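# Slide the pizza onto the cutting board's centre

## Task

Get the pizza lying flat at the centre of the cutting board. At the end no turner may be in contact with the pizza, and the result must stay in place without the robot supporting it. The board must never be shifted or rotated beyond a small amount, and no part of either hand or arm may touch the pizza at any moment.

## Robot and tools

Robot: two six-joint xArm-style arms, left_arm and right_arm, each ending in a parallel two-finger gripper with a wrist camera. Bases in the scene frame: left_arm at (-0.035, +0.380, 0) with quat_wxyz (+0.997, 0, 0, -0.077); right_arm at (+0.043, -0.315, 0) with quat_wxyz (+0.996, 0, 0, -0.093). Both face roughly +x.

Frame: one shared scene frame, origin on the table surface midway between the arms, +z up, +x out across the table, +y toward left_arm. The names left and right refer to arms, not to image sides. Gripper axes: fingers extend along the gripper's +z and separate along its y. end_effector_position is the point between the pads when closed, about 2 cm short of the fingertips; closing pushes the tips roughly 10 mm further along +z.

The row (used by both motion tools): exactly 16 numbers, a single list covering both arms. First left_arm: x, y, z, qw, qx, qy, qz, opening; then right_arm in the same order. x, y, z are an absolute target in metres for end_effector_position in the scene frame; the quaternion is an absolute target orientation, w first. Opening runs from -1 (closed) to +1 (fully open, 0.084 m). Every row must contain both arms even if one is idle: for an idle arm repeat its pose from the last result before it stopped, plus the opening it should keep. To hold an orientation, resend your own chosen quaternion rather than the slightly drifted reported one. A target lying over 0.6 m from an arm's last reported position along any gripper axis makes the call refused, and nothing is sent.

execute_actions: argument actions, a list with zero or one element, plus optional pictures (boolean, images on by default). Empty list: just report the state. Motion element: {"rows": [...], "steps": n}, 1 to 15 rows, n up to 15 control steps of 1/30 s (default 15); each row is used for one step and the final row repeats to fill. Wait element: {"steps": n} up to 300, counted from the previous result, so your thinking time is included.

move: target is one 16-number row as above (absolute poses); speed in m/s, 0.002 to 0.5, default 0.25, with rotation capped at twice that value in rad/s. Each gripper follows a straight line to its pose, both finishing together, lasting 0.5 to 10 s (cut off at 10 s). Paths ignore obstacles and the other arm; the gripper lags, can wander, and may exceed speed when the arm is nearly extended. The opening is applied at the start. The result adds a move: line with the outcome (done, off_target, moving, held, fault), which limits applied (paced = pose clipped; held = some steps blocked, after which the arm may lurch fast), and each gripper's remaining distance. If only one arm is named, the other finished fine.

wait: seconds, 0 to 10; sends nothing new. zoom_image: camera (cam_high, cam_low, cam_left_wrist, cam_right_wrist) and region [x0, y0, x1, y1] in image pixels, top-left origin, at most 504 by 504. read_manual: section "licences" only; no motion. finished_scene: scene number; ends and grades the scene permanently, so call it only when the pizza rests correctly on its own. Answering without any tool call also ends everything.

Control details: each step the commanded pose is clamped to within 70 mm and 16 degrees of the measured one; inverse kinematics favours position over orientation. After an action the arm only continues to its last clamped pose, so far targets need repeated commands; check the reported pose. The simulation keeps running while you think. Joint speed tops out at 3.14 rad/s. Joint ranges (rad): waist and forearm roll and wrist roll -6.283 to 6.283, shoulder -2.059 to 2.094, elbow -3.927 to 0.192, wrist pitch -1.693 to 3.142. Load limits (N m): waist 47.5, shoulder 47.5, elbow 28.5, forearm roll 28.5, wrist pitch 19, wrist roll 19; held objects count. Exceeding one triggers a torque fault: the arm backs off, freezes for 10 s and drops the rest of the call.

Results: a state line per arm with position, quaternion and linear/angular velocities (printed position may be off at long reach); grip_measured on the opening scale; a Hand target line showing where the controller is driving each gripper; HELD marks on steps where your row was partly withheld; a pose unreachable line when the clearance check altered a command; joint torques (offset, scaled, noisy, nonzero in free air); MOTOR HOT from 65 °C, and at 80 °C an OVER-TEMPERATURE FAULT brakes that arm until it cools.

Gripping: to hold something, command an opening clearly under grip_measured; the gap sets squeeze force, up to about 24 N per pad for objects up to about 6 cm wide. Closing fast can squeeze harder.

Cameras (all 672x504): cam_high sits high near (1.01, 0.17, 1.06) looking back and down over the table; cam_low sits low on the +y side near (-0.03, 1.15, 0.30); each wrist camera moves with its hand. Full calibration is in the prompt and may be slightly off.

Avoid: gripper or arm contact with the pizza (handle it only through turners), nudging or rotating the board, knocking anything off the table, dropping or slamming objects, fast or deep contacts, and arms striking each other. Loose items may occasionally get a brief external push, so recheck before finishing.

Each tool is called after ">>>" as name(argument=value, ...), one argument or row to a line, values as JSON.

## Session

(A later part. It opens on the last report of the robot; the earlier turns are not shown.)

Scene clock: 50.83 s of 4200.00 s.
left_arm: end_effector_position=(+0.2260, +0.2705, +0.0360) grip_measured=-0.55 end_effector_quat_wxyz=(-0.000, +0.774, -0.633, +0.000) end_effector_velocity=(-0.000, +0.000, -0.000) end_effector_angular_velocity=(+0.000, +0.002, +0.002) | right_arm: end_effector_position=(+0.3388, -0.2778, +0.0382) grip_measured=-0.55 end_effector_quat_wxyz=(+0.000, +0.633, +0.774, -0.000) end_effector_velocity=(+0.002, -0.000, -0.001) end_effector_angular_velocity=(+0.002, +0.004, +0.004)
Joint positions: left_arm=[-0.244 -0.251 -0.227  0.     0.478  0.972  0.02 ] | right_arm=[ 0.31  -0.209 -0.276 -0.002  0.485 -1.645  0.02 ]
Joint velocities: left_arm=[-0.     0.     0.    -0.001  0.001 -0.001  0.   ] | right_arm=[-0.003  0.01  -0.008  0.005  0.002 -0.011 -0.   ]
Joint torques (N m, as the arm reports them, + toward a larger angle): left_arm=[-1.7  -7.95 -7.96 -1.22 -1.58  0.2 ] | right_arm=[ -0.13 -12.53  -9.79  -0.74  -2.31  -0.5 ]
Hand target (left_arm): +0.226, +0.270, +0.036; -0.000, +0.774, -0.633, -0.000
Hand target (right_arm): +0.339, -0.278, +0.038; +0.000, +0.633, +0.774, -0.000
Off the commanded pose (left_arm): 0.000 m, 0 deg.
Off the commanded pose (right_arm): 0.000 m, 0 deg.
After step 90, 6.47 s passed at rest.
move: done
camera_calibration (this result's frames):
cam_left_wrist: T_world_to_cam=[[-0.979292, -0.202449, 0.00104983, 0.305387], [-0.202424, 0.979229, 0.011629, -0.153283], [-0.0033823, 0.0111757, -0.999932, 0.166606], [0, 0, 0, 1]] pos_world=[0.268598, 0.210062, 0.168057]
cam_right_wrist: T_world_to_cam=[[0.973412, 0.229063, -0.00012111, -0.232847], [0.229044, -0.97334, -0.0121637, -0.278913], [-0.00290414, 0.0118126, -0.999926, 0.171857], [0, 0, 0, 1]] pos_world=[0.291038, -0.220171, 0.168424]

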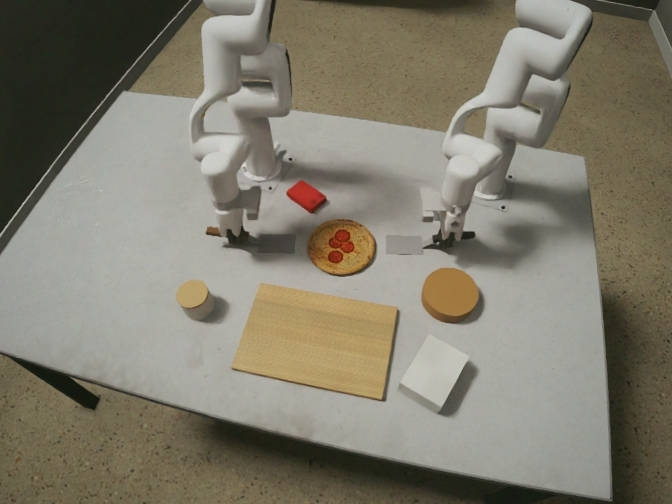

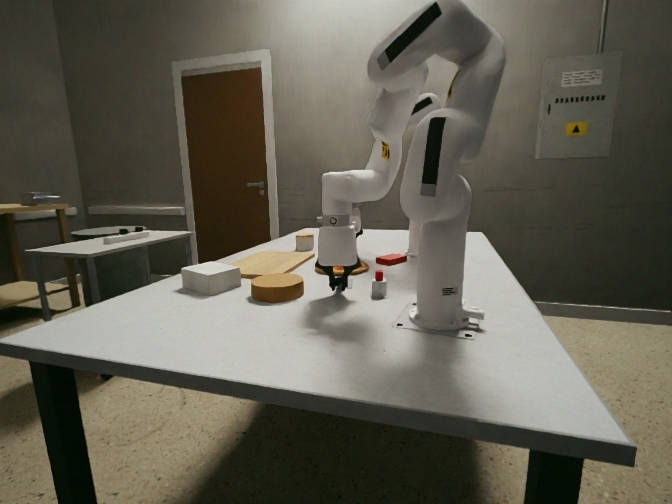

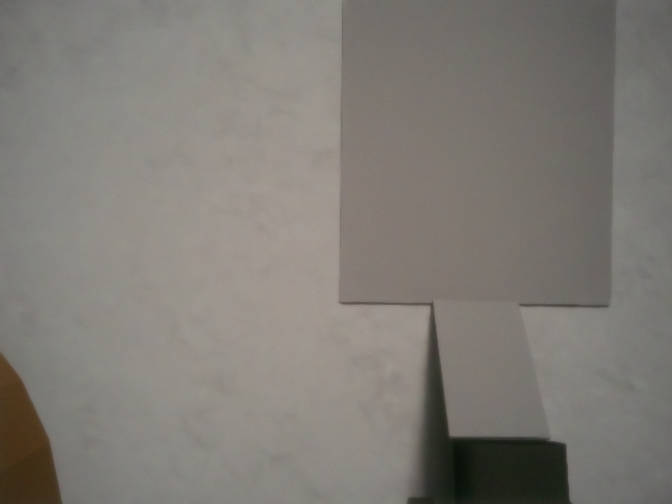

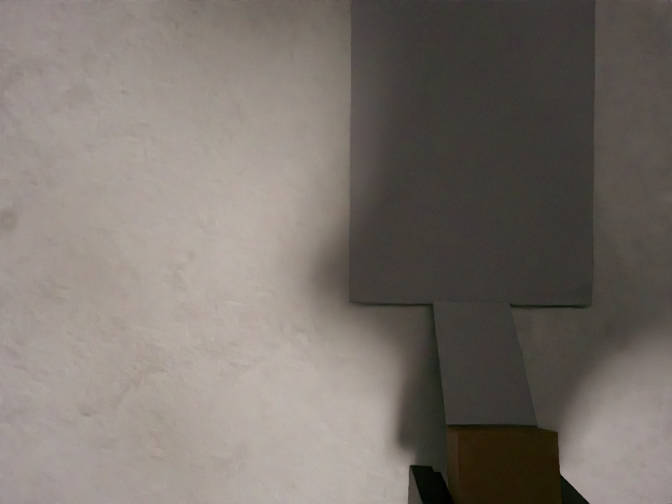

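>>> move(
  target=[0.2412,0.2617,0.037,-0.0055,0.7744,-0.6327,-0.0067,-1,0.3468,-0.2577,0.037,0.0067,0.6327,0.7744,-0.0055,-1],
  speed=0.04,
)

>>> move(
  target=[0.2491,0.2225,0.037,-0.0055,0.7744,-0.6327,-0.0067,-1,0.3389,-0.2185,0.037,0.0067,0.6327,0.7744,-0.0055,-1],
  speed=0.02,
)

>>> zoom_image(
  camera="cam_high",
  region=[220, 190, 470, 300],
)

Scene clock: 56.23 s of 4200.00 s.
left_arm: end_effector_position=(+0.2410, +0.2618, +0.0370) grip_measured=-0.55 end_effector_quat_wxyz=(-0.005, +0.774, -0.633, -0.007) end_effector_velocity=(+0.002, -0.001, +0.000) end_effector_angular_velocity=(+0.001, -0.003, -0.001) | right_arm: end_effector_position=(+0.3467, -0.2578, +0.0371) grip_measured=-0.55 end_effector_quat_wxyz=(+0.007, +0.633, +0.774, -0.005) end_effector_velocity=(-0.000, +0.002, -0.001) end_effector_angular_velocity=(-0.004, +0.004, -0.001)
Joint positions: left_arm=[-0.256 -0.187 -0.296  0.029  0.493  0.934  0.02 ] | right_arm=[ 0.377 -0.167 -0.314 -0.036  0.481 -1.548  0.02 ]
Joint velocities: left_arm=[-0.001  0.006 -0.007  0.005 -0.002 -0.005  0.   ] | right_arm=[ 0.006  0.007 -0.004 -0.007  0.002  0.014  0.   ]
Joint torques (N m, as the arm reports them, + toward a larger angle): left_arm=[-1.35 -9.56 -8.22 -1.33 -1.74  0.04] | right_arm=[ -0.58 -12.    -9.04  -0.45  -2.2   -0.5 ]
Hand target (left_arm): +0.241, +0.262, +0.037; -0.005, +0.774, -0.633, -0.007
Hand target (right_arm): +0.347, -0.258, +0.037; +0.007, +0.633, +0.774, -0.005
Off the commanded pose (left_arm): 0.000 m, 0 deg.
Off the commanded pose (right_arm): 0.000 m, 0 deg.
After step 90, 1.47 s passed at rest.
move: done
camera_calibration (this result's frames):
cam_left_wrist: T_world_to_cam=[[-0.979299, -0.202415, 0.00114755, 0.318288], [-0.2023, 0.978905, 0.0286457, -0.142312], [-0.00692165, 0.0278206, -0.999589, 0.164208], [0, 0, 0, 1]] pos_world=[0.284046, 0.199167, 0.167852]
cam_right_wrist: T_world_to_cam=[[0.973268, 0.229674, -0.000630836, -0.244925], [0.229674, -0.97326, 0.00374563, -0.262059], [0.000246305, -0.00379039, -0.999993, 0.165467], [0, 0, 0, 1]] pos_world=[0.298525, -0.198172, 0.166292]

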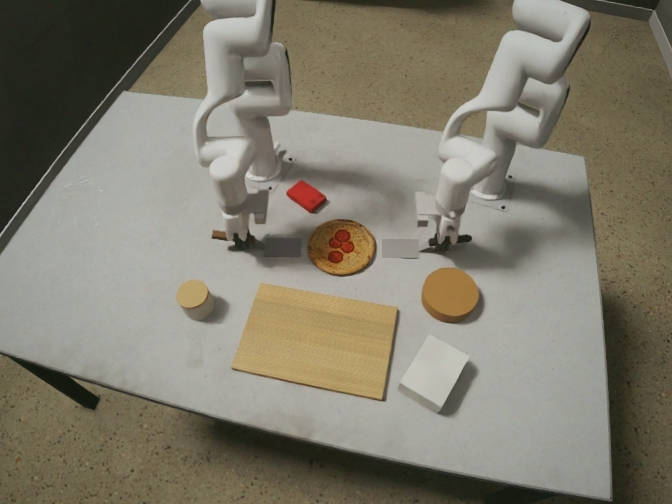

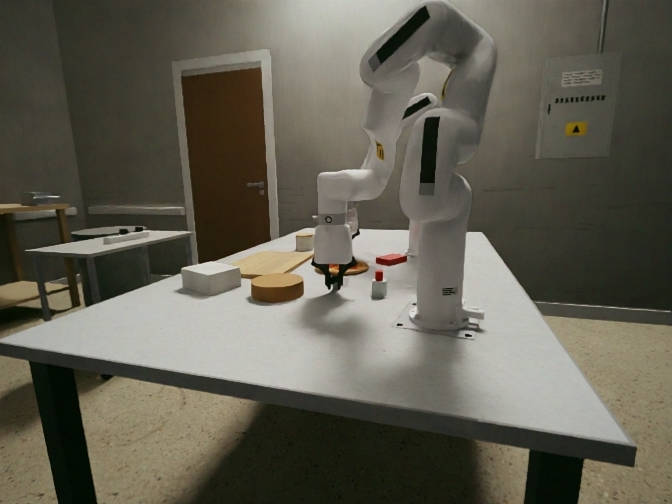

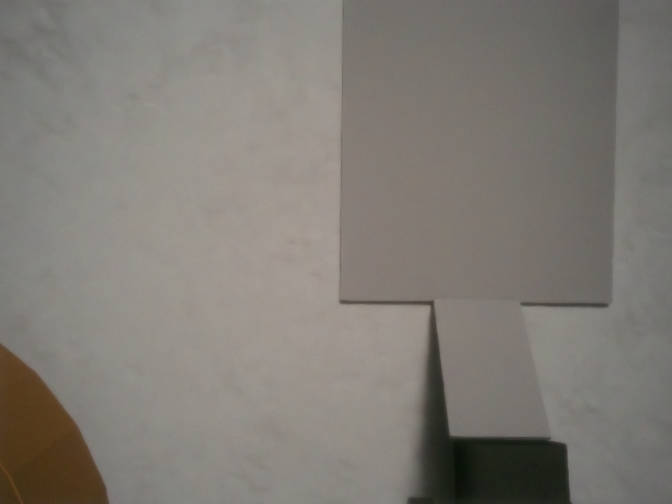

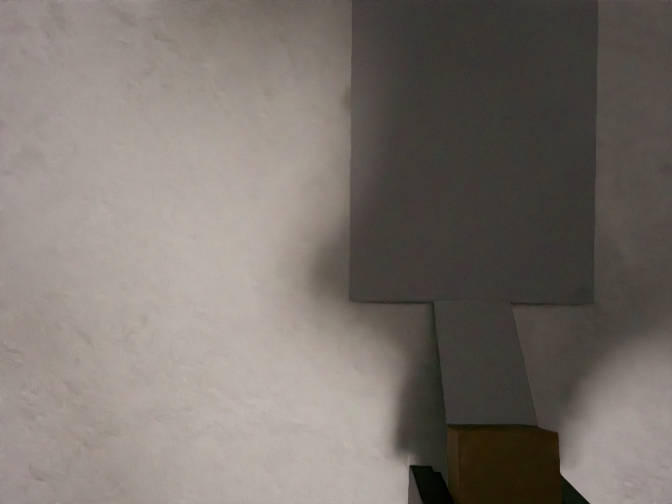

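Scene clock: 58.57 s of 4200.00 s.
left_arm: end_effector_position=(+0.2490, +0.2225, +0.0370) grip_measured=-0.55 end_effector_quat_wxyz=(-0.005, +0.774, -0.633, -0.007) end_effector_velocity=(-0.000, -0.002, -0.000) end_effector_angular_velocity=(+0.001, +0.002, +0.001) | right_arm: end_effector_position=(+0.3388, -0.2187, +0.0370) grip_measured=-0.55 end_effector_quat_wxyz=(+0.006, +0.633, +0.774, -0.005) end_effector_velocity=(-0.001, +0.002, -0.000) end_effector_angular_velocity=(-0.001, +0.002, -0.001)
Joint positions: left_arm=[-0.357 -0.106 -0.382  0.026  0.499  0.836  0.02 ] | right_arm=[ 0.506 -0.158 -0.323 -0.036  0.484 -1.419  0.02 ]
Joint velocities: left_arm=[-0.004  0.005 -0.004 -0.001  0.002 -0.005  0.   ] | right_arm=[ 0.006  0.002 -0.001 -0.     0.001  0.007  0.   ]
Joint torques (N m, as the arm reports them, + toward a larger angle): left_arm=[ -1.83 -10.73  -8.37  -1.28  -1.69   0.08] | right_arm=[  0.09 -11.7   -9.29  -0.88  -2.03  -0.6 ]
Hand target (left_arm): +0.249, +0.222, +0.037; -0.005, +0.774, -0.633, -0.007
Hand target (right_arm): +0.339, -0.218, +0.037; +0.006, +0.633, +0.774, -0.005
Off the commanded pose (left_arm): 0.000 m, 0 deg.
Off the commanded pose (right_arm): 0.000 m, 0 deg.
move: done
camera_calibration (this result's frames):
cam_left_wrist: T_world_to_cam=[[-0.979291, -0.202454, 0.00146388, 0.318204], [-0.202331, 0.978904, 0.0284479, -0.102222], [-0.00719238, 0.0275626, -0.999594, 0.165532], [0, 0, 0, 1]] pos_world=[0.292122, 0.159924, 0.167907]
cam_right_wrist: T_world_to_cam=[[0.973254, 0.229728, -0.00110055, -0.246134], [0.229731, -0.973246, 0.00389435, -0.222144], [-0.000176461, -0.00404302, -0.999992, 0.16558], [0, 0, 0, 1]] pos_world=[0.290613, -0.158988, 0.166173]

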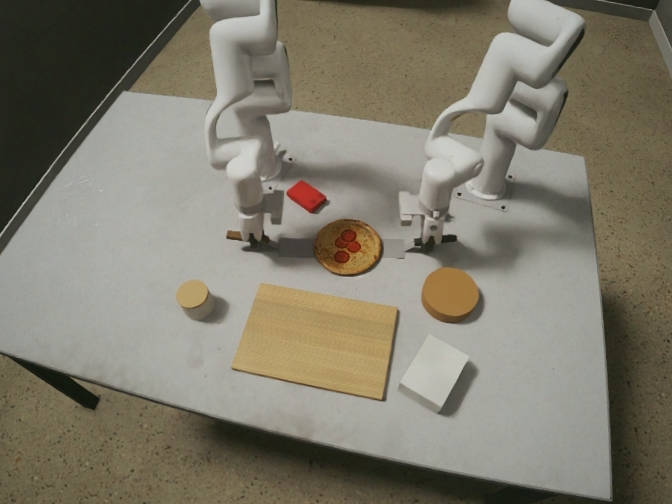

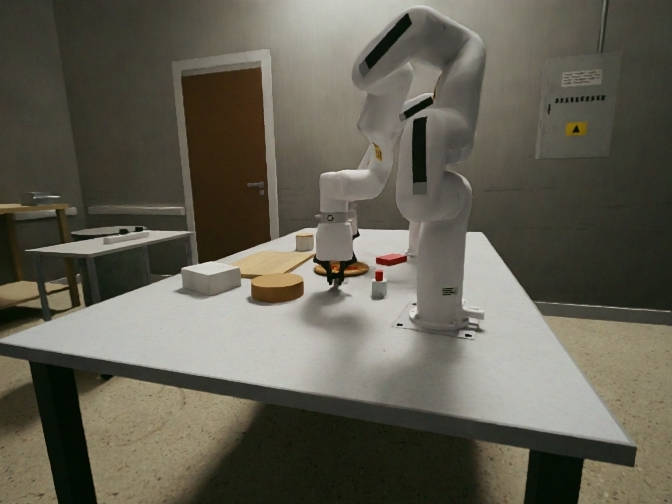

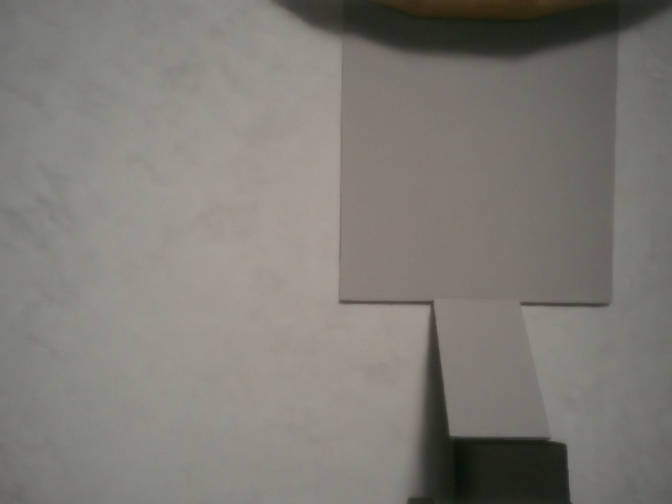

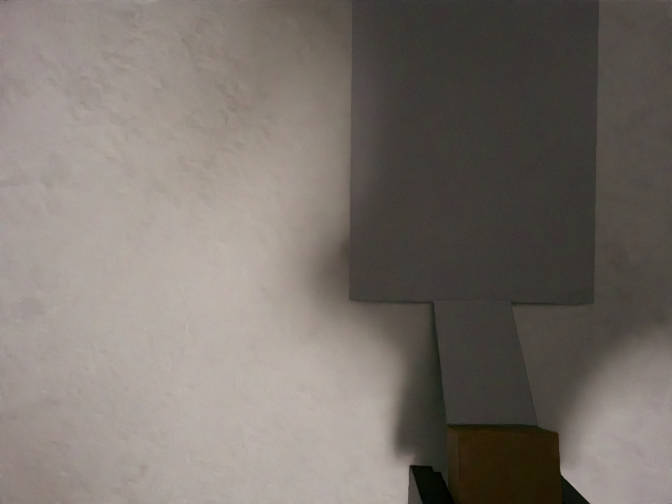

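Region (220, 190, 470, 300) of cam_high's 672x504 image, scaled by 2.016, with more detail than that image has; it fills the top 222 rows of this view, and the rest is white.

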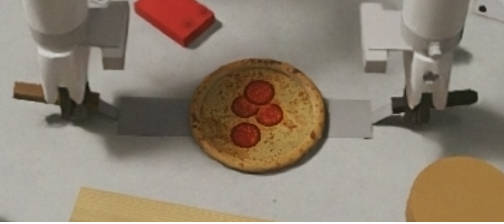

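>>> move(
  target=[0.2611,0.1637,0.037,-0.0055,0.7744,-0.6327,-0.0067,-1,0.3389,-0.2185,0.037,0.0067,0.6327,0.7744,-0.0055,-1],
  speed=0.03,
)

Scene clock: 63.10 s of 4200.00 s.
left_arm: end_effector_position=(+0.2610, +0.1637, +0.0370) grip_measured=-0.55 end_effector_quat_wxyz=(-0.005, +0.774, -0.633, -0.007) end_effector_velocity=(-0.000, -0.002, -0.000) end_effector_angular_velocity=(+0.001, +0.002, +0.002) | right_arm: end_effector_position=(+0.3389, -0.2185, +0.0370) grip_measured=-0.55 end_effector_quat_wxyz=(+0.007, +0.633, +0.774, -0.006) end_effector_velocity=(-0.000, -0.000, -0.000) end_effector_angular_velocity=(-0.001, +0.001, +0.001)
Joint positions: left_arm=[-0.481  0.021 -0.532  0.022  0.524  0.717  0.02 ] | right_arm=[ 0.506 -0.158 -0.323 -0.037  0.484 -1.418  0.02 ]
Joint velocities: left_arm=[-0.004  0.005 -0.006 -0.002  0.004 -0.004  0.   ] | right_arm=[-0.     0.    -0.    -0.001  0.001 -0.     0.   ]
Joint torques (N m, as the arm reports them, + toward a larger angle): left_arm=[ -1.76 -12.77  -8.59  -1.17  -1.68   0.08] | right_arm=[ -0.76 -12.09  -9.21  -0.84  -1.96  -0.53]
Hand target (left_arm): +0.261, +0.163, +0.037; -0.005, +0.774, -0.633, -0.007
Hand target (right_arm): +0.339, -0.218, +0.037; +0.007, +0.633, +0.774, -0.006
Off the commanded pose (left_arm): 0.000 m, 0 deg.
Off the commanded pose (right_arm): 0.000 m, 0 deg.
move: done
camera_calibration (this result's frames):
cam_left_wrist: T_world_to_cam=[[-0.979292, -0.202447, 0.00165173, 0.318017], [-0.202319, 0.978908, 0.0283806, -0.0422394], [-0.00736245, 0.0274587, -0.999596, 0.167326], [0, 0, 0, 1]] pos_world=[0.304118, 0.101135, 0.167932]
cam_right_wrist: T_world_to_cam=[[0.973258, 0.229714, -0.000886537, -0.246309], [0.229716, -0.973248, 0.0043503, -0.222018], [0.000136506, -0.00443762, -0.99999, 0.165389], [0, 0, 0, 1]] pos_world=[0.290701, -0.158764, 0.166134]

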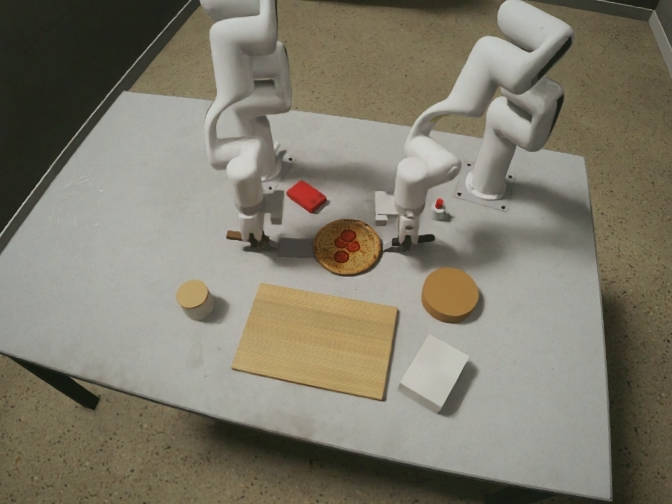

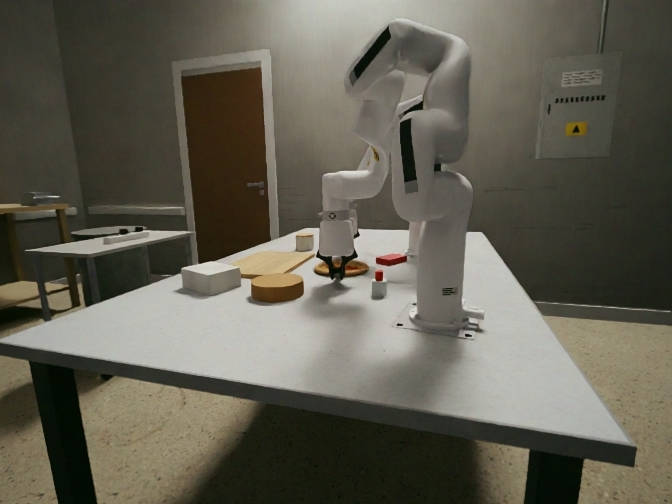

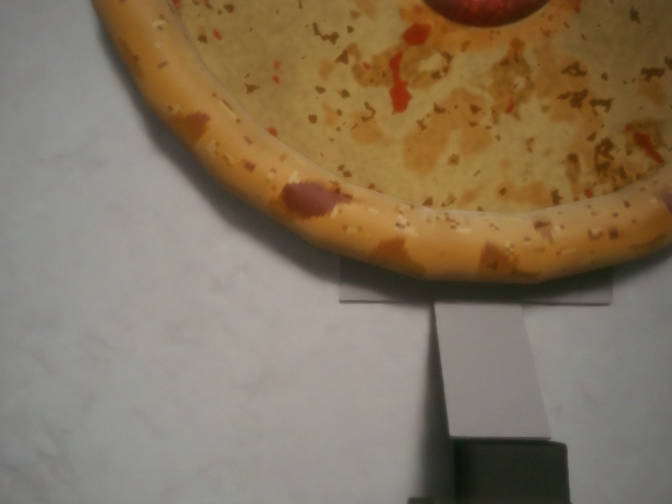

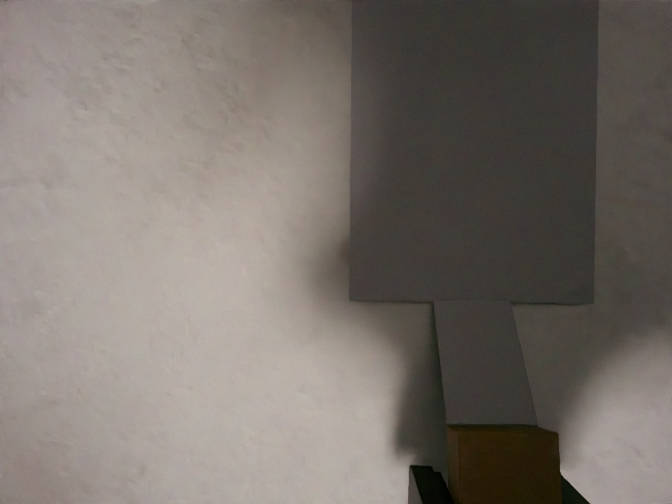

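>>> move(
  target=[0.2611,0.1637,0.038,0,0.7744,-0.6327,0,-1,0.3339,-0.194,0.037,0.0067,0.6327,0.7744,-0.0055,-1],
  speed=0.015,
)

Scene clock: 67.33 s of 4200.00 s.
left_arm: end_effector_position=(+0.2611, +0.1637, +0.0380) grip_measured=-0.55 end_effector_quat_wxyz=(-0.000, +0.774, -0.633, -0.000) end_effector_velocity=(+0.000, -0.000, +0.000) end_effector_angular_velocity=(-0.002, -0.001, -0.000) | right_arm: end_effector_position=(+0.3338, -0.1942, +0.0370) grip_measured=-0.55 end_effector_quat_wxyz=(+0.007, +0.633, +0.774, -0.005) end_effector_velocity=(-0.000, +0.002, -0.000) end_effector_angular_velocity=(-0.001, +0.000, -0.001)
Joint positions: left_arm=[-0.477  0.012 -0.521  0.     0.509  0.738  0.02 ] | right_arm=[ 0.585 -0.145 -0.337 -0.036  0.486 -1.341  0.02 ]
Joint velocities: left_arm=[ 0.001 -0.001  0.001 -0.002 -0.002  0.002 -0.   ] | right_arm=[ 0.006  0.002 -0.002 -0.001  0.     0.008 -0.   ]
Joint torques (N m, as the arm reports them, + toward a larger angle): left_arm=[ -1.39 -13.7   -9.17  -1.38  -2.17   0.06] | right_arm=[  0.03 -11.97  -9.01  -0.54  -1.93  -0.71]
Hand target (left_arm): +0.261, +0.164, +0.038; -0.000, +0.774, -0.633, -0.000
Hand target (right_arm): +0.334, -0.194, +0.037; +0.007, +0.633, +0.774, -0.005
Off the commanded pose (left_arm): 0.000 m, 0 deg.
Off the commanded pose (right_arm): 0.000 m, 0 deg.
move: done
camera_calibration (this result's frames):
cam_left_wrist: T_world_to_cam=[[-0.979284, -0.202488, 0.00100779, 0.318158], [-0.202462, 0.979218, 0.0118605, -0.0416464], [-0.00338846, 0.0114108, -0.999929, 0.169887], [0, 0, 0, 1]] pos_world=[0.303711, 0.103266, 0.170048]
cam_right_wrist: T_world_to_cam=[[0.973253, 0.229734, -0.00106266, -0.246943], [0.229736, -0.973244, 0.00408679, -0.197194], [-0.0000953544, -0.00422161, -0.999991, 0.165614], [0, 0, 0, 1]] pos_world=[0.285656, -0.134488, 0.166156]

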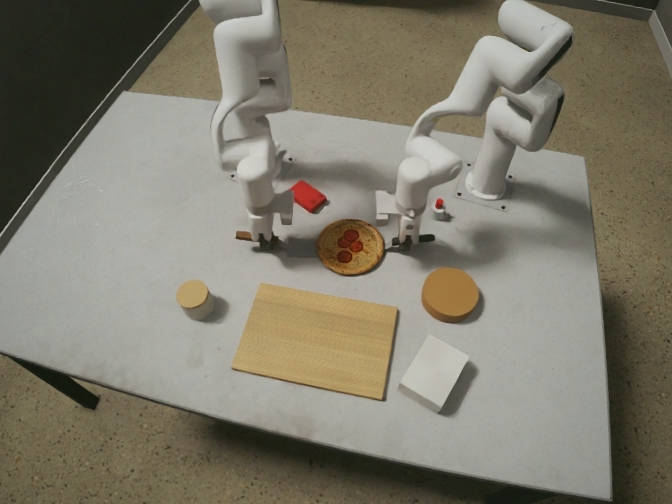

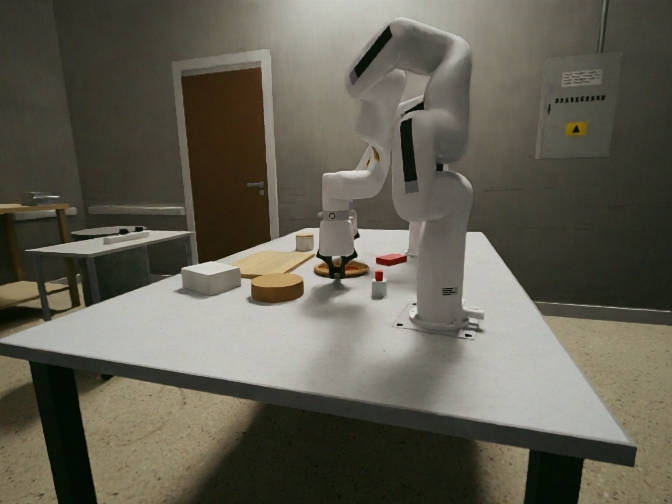

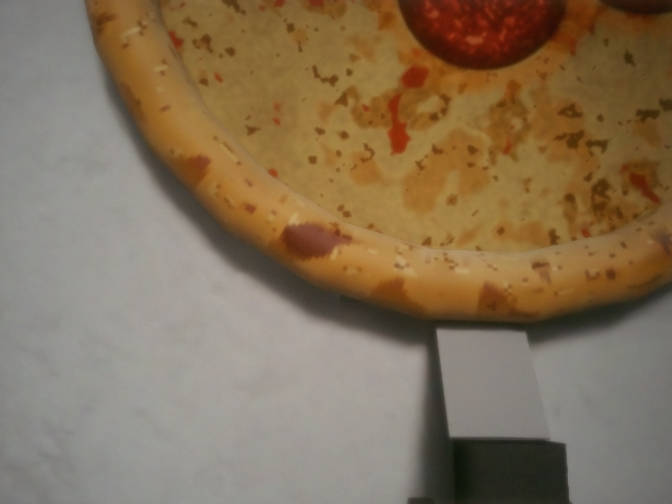

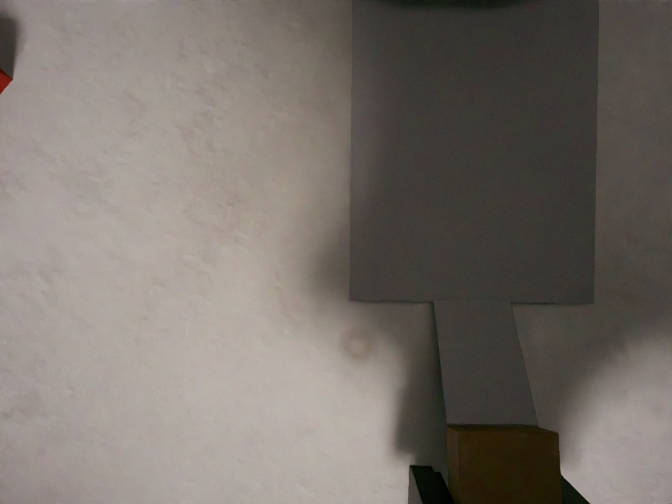

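>>> move(
  target=[0.2611,0.1637,0.038,0,0.7744,-0.6327,0,-1,0.3263,-0.1567,0.037,0.0067,0.6327,0.7744,-0.0055,-1],
  speed=0.025,
)

>>> move(
  target=[0.2611,0.1637,0.085,0,0.7744,-0.6327,0,-1,0.3263,-0.1567,0.086,0,0.6327,0.7744,0,-1],
  speed=0.03,
)

>>> zoom_image(
  camera="cam_high",
  region=[220, 170, 470, 300],
)

Scene clock: 71.30 s of 4200.00 s.
left_arm: end_effector_position=(+0.2611, +0.1637, +0.0380) grip_measured=-0.55 end_effector_quat_wxyz=(-0.000, +0.774, -0.633, +0.000) end_effector_velocity=(+0.000, -0.000, +0.000) end_effector_angular_velocity=(-0.001, -0.002, +0.001) | right_arm: end_effector_position=(+0.3262, -0.1569, +0.0370) grip_measured=-0.55 end_effector_quat_wxyz=(+0.006, +0.633, +0.774, -0.006) end_effector_velocity=(-0.000, +0.002, -0.000) end_effector_angular_velocity=(-0.001, -0.000, +0.001)
Joint positions: left_arm=[-0.477  0.012 -0.52   0.     0.509  0.739  0.02 ] | right_arm=[ 0.7   -0.113 -0.372 -0.034  0.491 -1.227  0.02 ]
Joint velocities: left_arm=[ 0.    -0.001 -0.     0.    -0.001 -0.001 -0.   ] | right_arm=[ 0.007  0.004 -0.003 -0.001 -0.001  0.008 -0.   ]
Joint torques (N m, as the arm reports them, + toward a larger angle): left_arm=[ -1.35 -13.74  -9.24  -1.37  -2.2    0.06] | right_arm=[  0.09 -12.99  -9.1   -0.59  -2.18  -0.51]
Hand target (left_arm): +0.261, +0.164, +0.038; -0.000, +0.774, -0.633, -0.000
Hand target (right_arm): +0.326, -0.157, +0.037; +0.006, +0.633, +0.774, -0.005
Off the commanded pose (left_arm): 0.000 m, 0 deg.
Off the commanded pose (right_arm): 0.000 m, 0 deg.
move: done
camera_calibration (this result's frames):
cam_left_wrist: T_world_to_cam=[[-0.979292, -0.202451, 0.00105138, 0.318136], [-0.202425, 0.979229, 0.0116302, -0.0416198], [-0.00338408, 0.0111765, -0.999932, 0.169919], [0, 0, 0, 1]] pos_world=[0.303698, 0.103263, 0.170057]
cam_right_wrist: T_world_to_cam=[[0.973254, 0.229728, -0.00118508, -0.248042], [0.229731, -0.973246, 0.00398021, -0.159177], [-0.000239011, -0.004146, -0.999991, 0.165838], [0, 0, 0, 1]] pos_world=[0.278015, -0.0972486, 0.166177]

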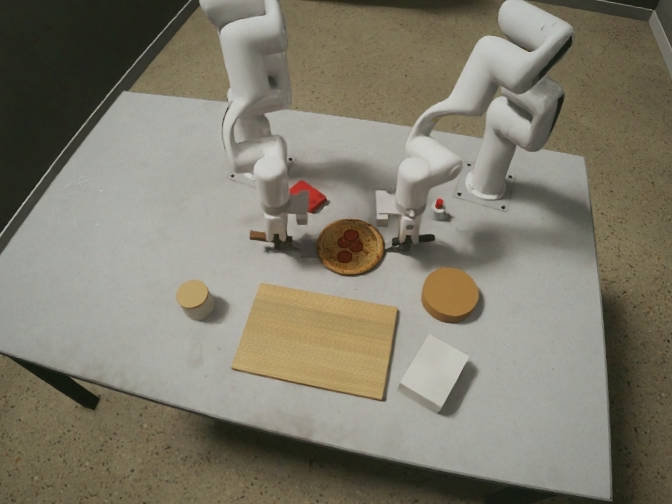

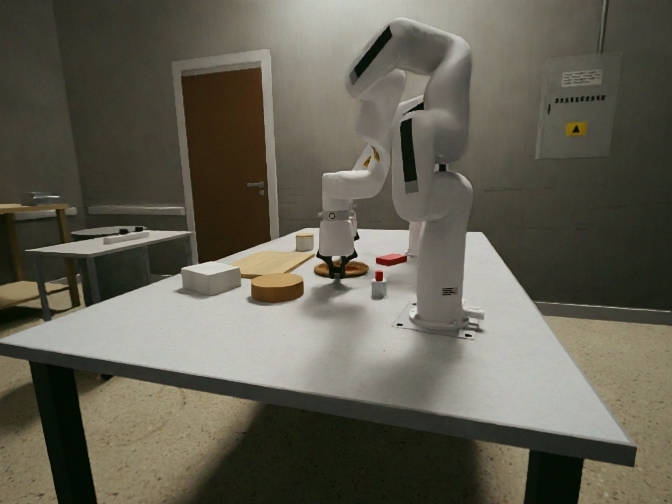

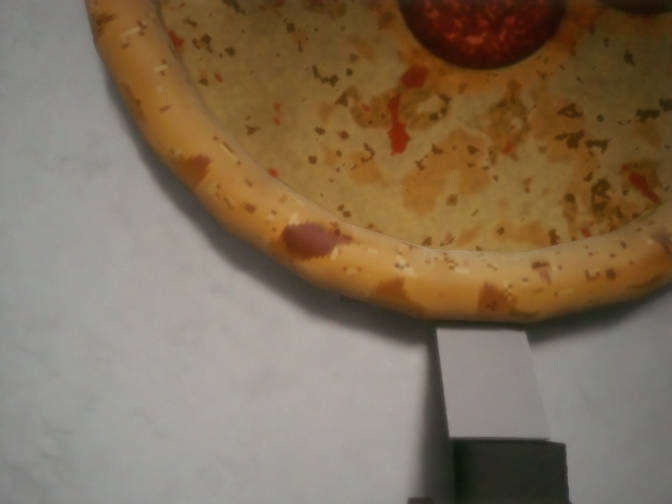

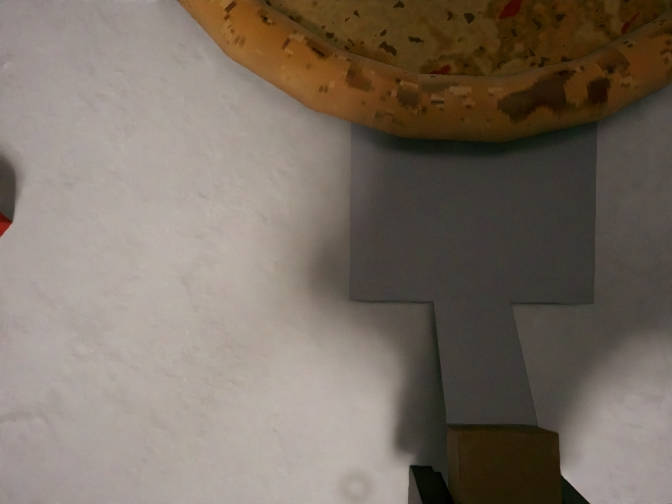

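Scene clock: 73.30 s of 4200.00 s.
left_arm: end_effector_position=(+0.2609, +0.1637, +0.0849) grip_measured=-0.55 end_effector_quat_wxyz=(+0.000, +0.774, -0.633, +0.000) end_effector_velocity=(-0.000, +0.000, +0.001) end_effector_angular_velocity=(+0.001, +0.001, -0.002) | right_arm: end_effector_position=(+0.3262, -0.1566, +0.0857) grip_measured=-0.55 end_effector_quat_wxyz=(-0.000, +0.633, +0.774, +0.000) end_effector_velocity=(-0.000, -0.000, +0.002) end_effector_angular_velocity=(-0.001, +0.002, +0.001)
Joint positions: left_arm=[-0.477 -0.126 -0.546 -0.     0.673  0.739  0.02 ] | right_arm=[ 0.695 -0.28  -0.398  0.001  0.678 -1.262  0.02 ]
Joint velocities: left_arm=[ 0.    -0.004 -0.001  0.     0.007  0.002  0.   ] | right_arm=[-0.001 -0.006 -0.002  0.     0.01  -0.002  0.   ]
Joint torques (N m, as the arm reports them, + toward a larger angle): left_arm=[ -1.5  -12.14 -10.27  -1.38  -1.95   0.08] | right_arm=[ -0.57 -12.67 -11.92  -0.48  -2.76  -0.62]
Hand target (left_arm): +0.261, +0.164, +0.085; +0.000, +0.774, -0.633, +0.000
Hand target (right_arm): +0.326, -0.157, +0.086; -0.000, +0.633, +0.774, +0.000
Off the commanded pose (left_arm): 0.000 m, 0 deg.
Off the commanded pose (right_arm): 0.000 m, 0 deg.
move: done
camera_calibration (this result's frames):
cam_left_wrist: T_world_to_cam=[[-0.979329, -0.202271, 0.00123779, 0.317894], [-0.202244, 0.979268, 0.0114623, -0.0422496], [-0.00353062, 0.010975, -0.999934, 0.216856], [0, 0, 0, 1]] pos_world=[0.303543, 0.103294, 0.216933]
cam_right_wrist: T_world_to_cam=[[0.973191, 0.229998, -0.000392142, -0.248085], [0.229973, -0.973106, -0.0132742, -0.157634], [-0.00343465, 0.0128282, -0.999912, 0.218233], [0, 0, 0, 1]] pos_world=[0.278435, -0.0991346, 0.216024]

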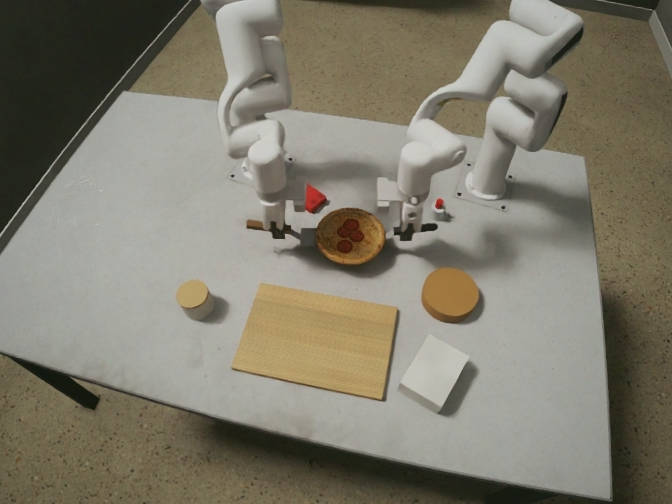

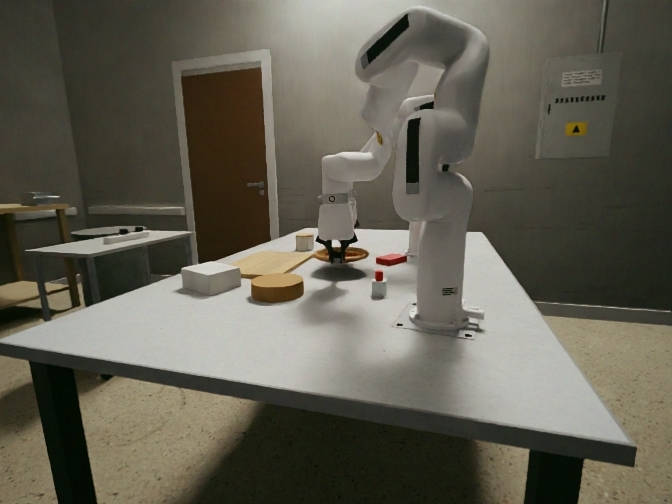

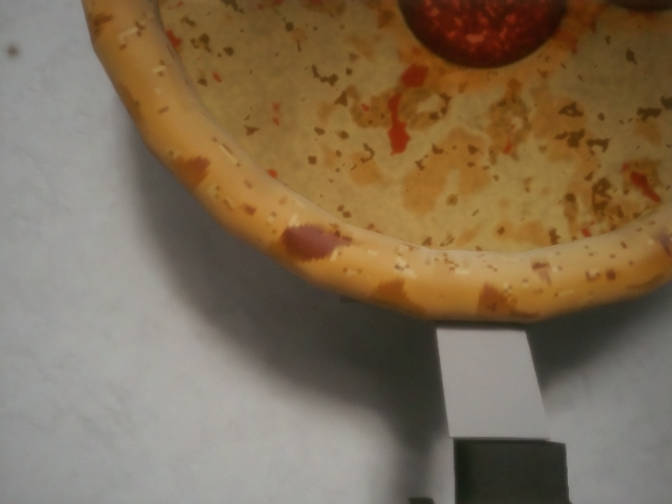

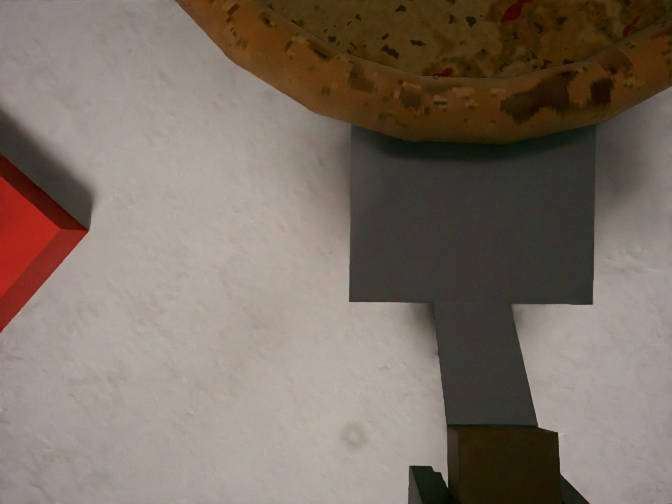

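Region (220, 170, 470, 300) of cam_high's 672x504 image, scaled by 2.016, with more detail than that image has; it fills the top 262 rows of this view, and the rest is white.

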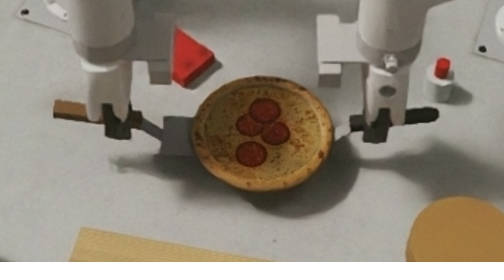

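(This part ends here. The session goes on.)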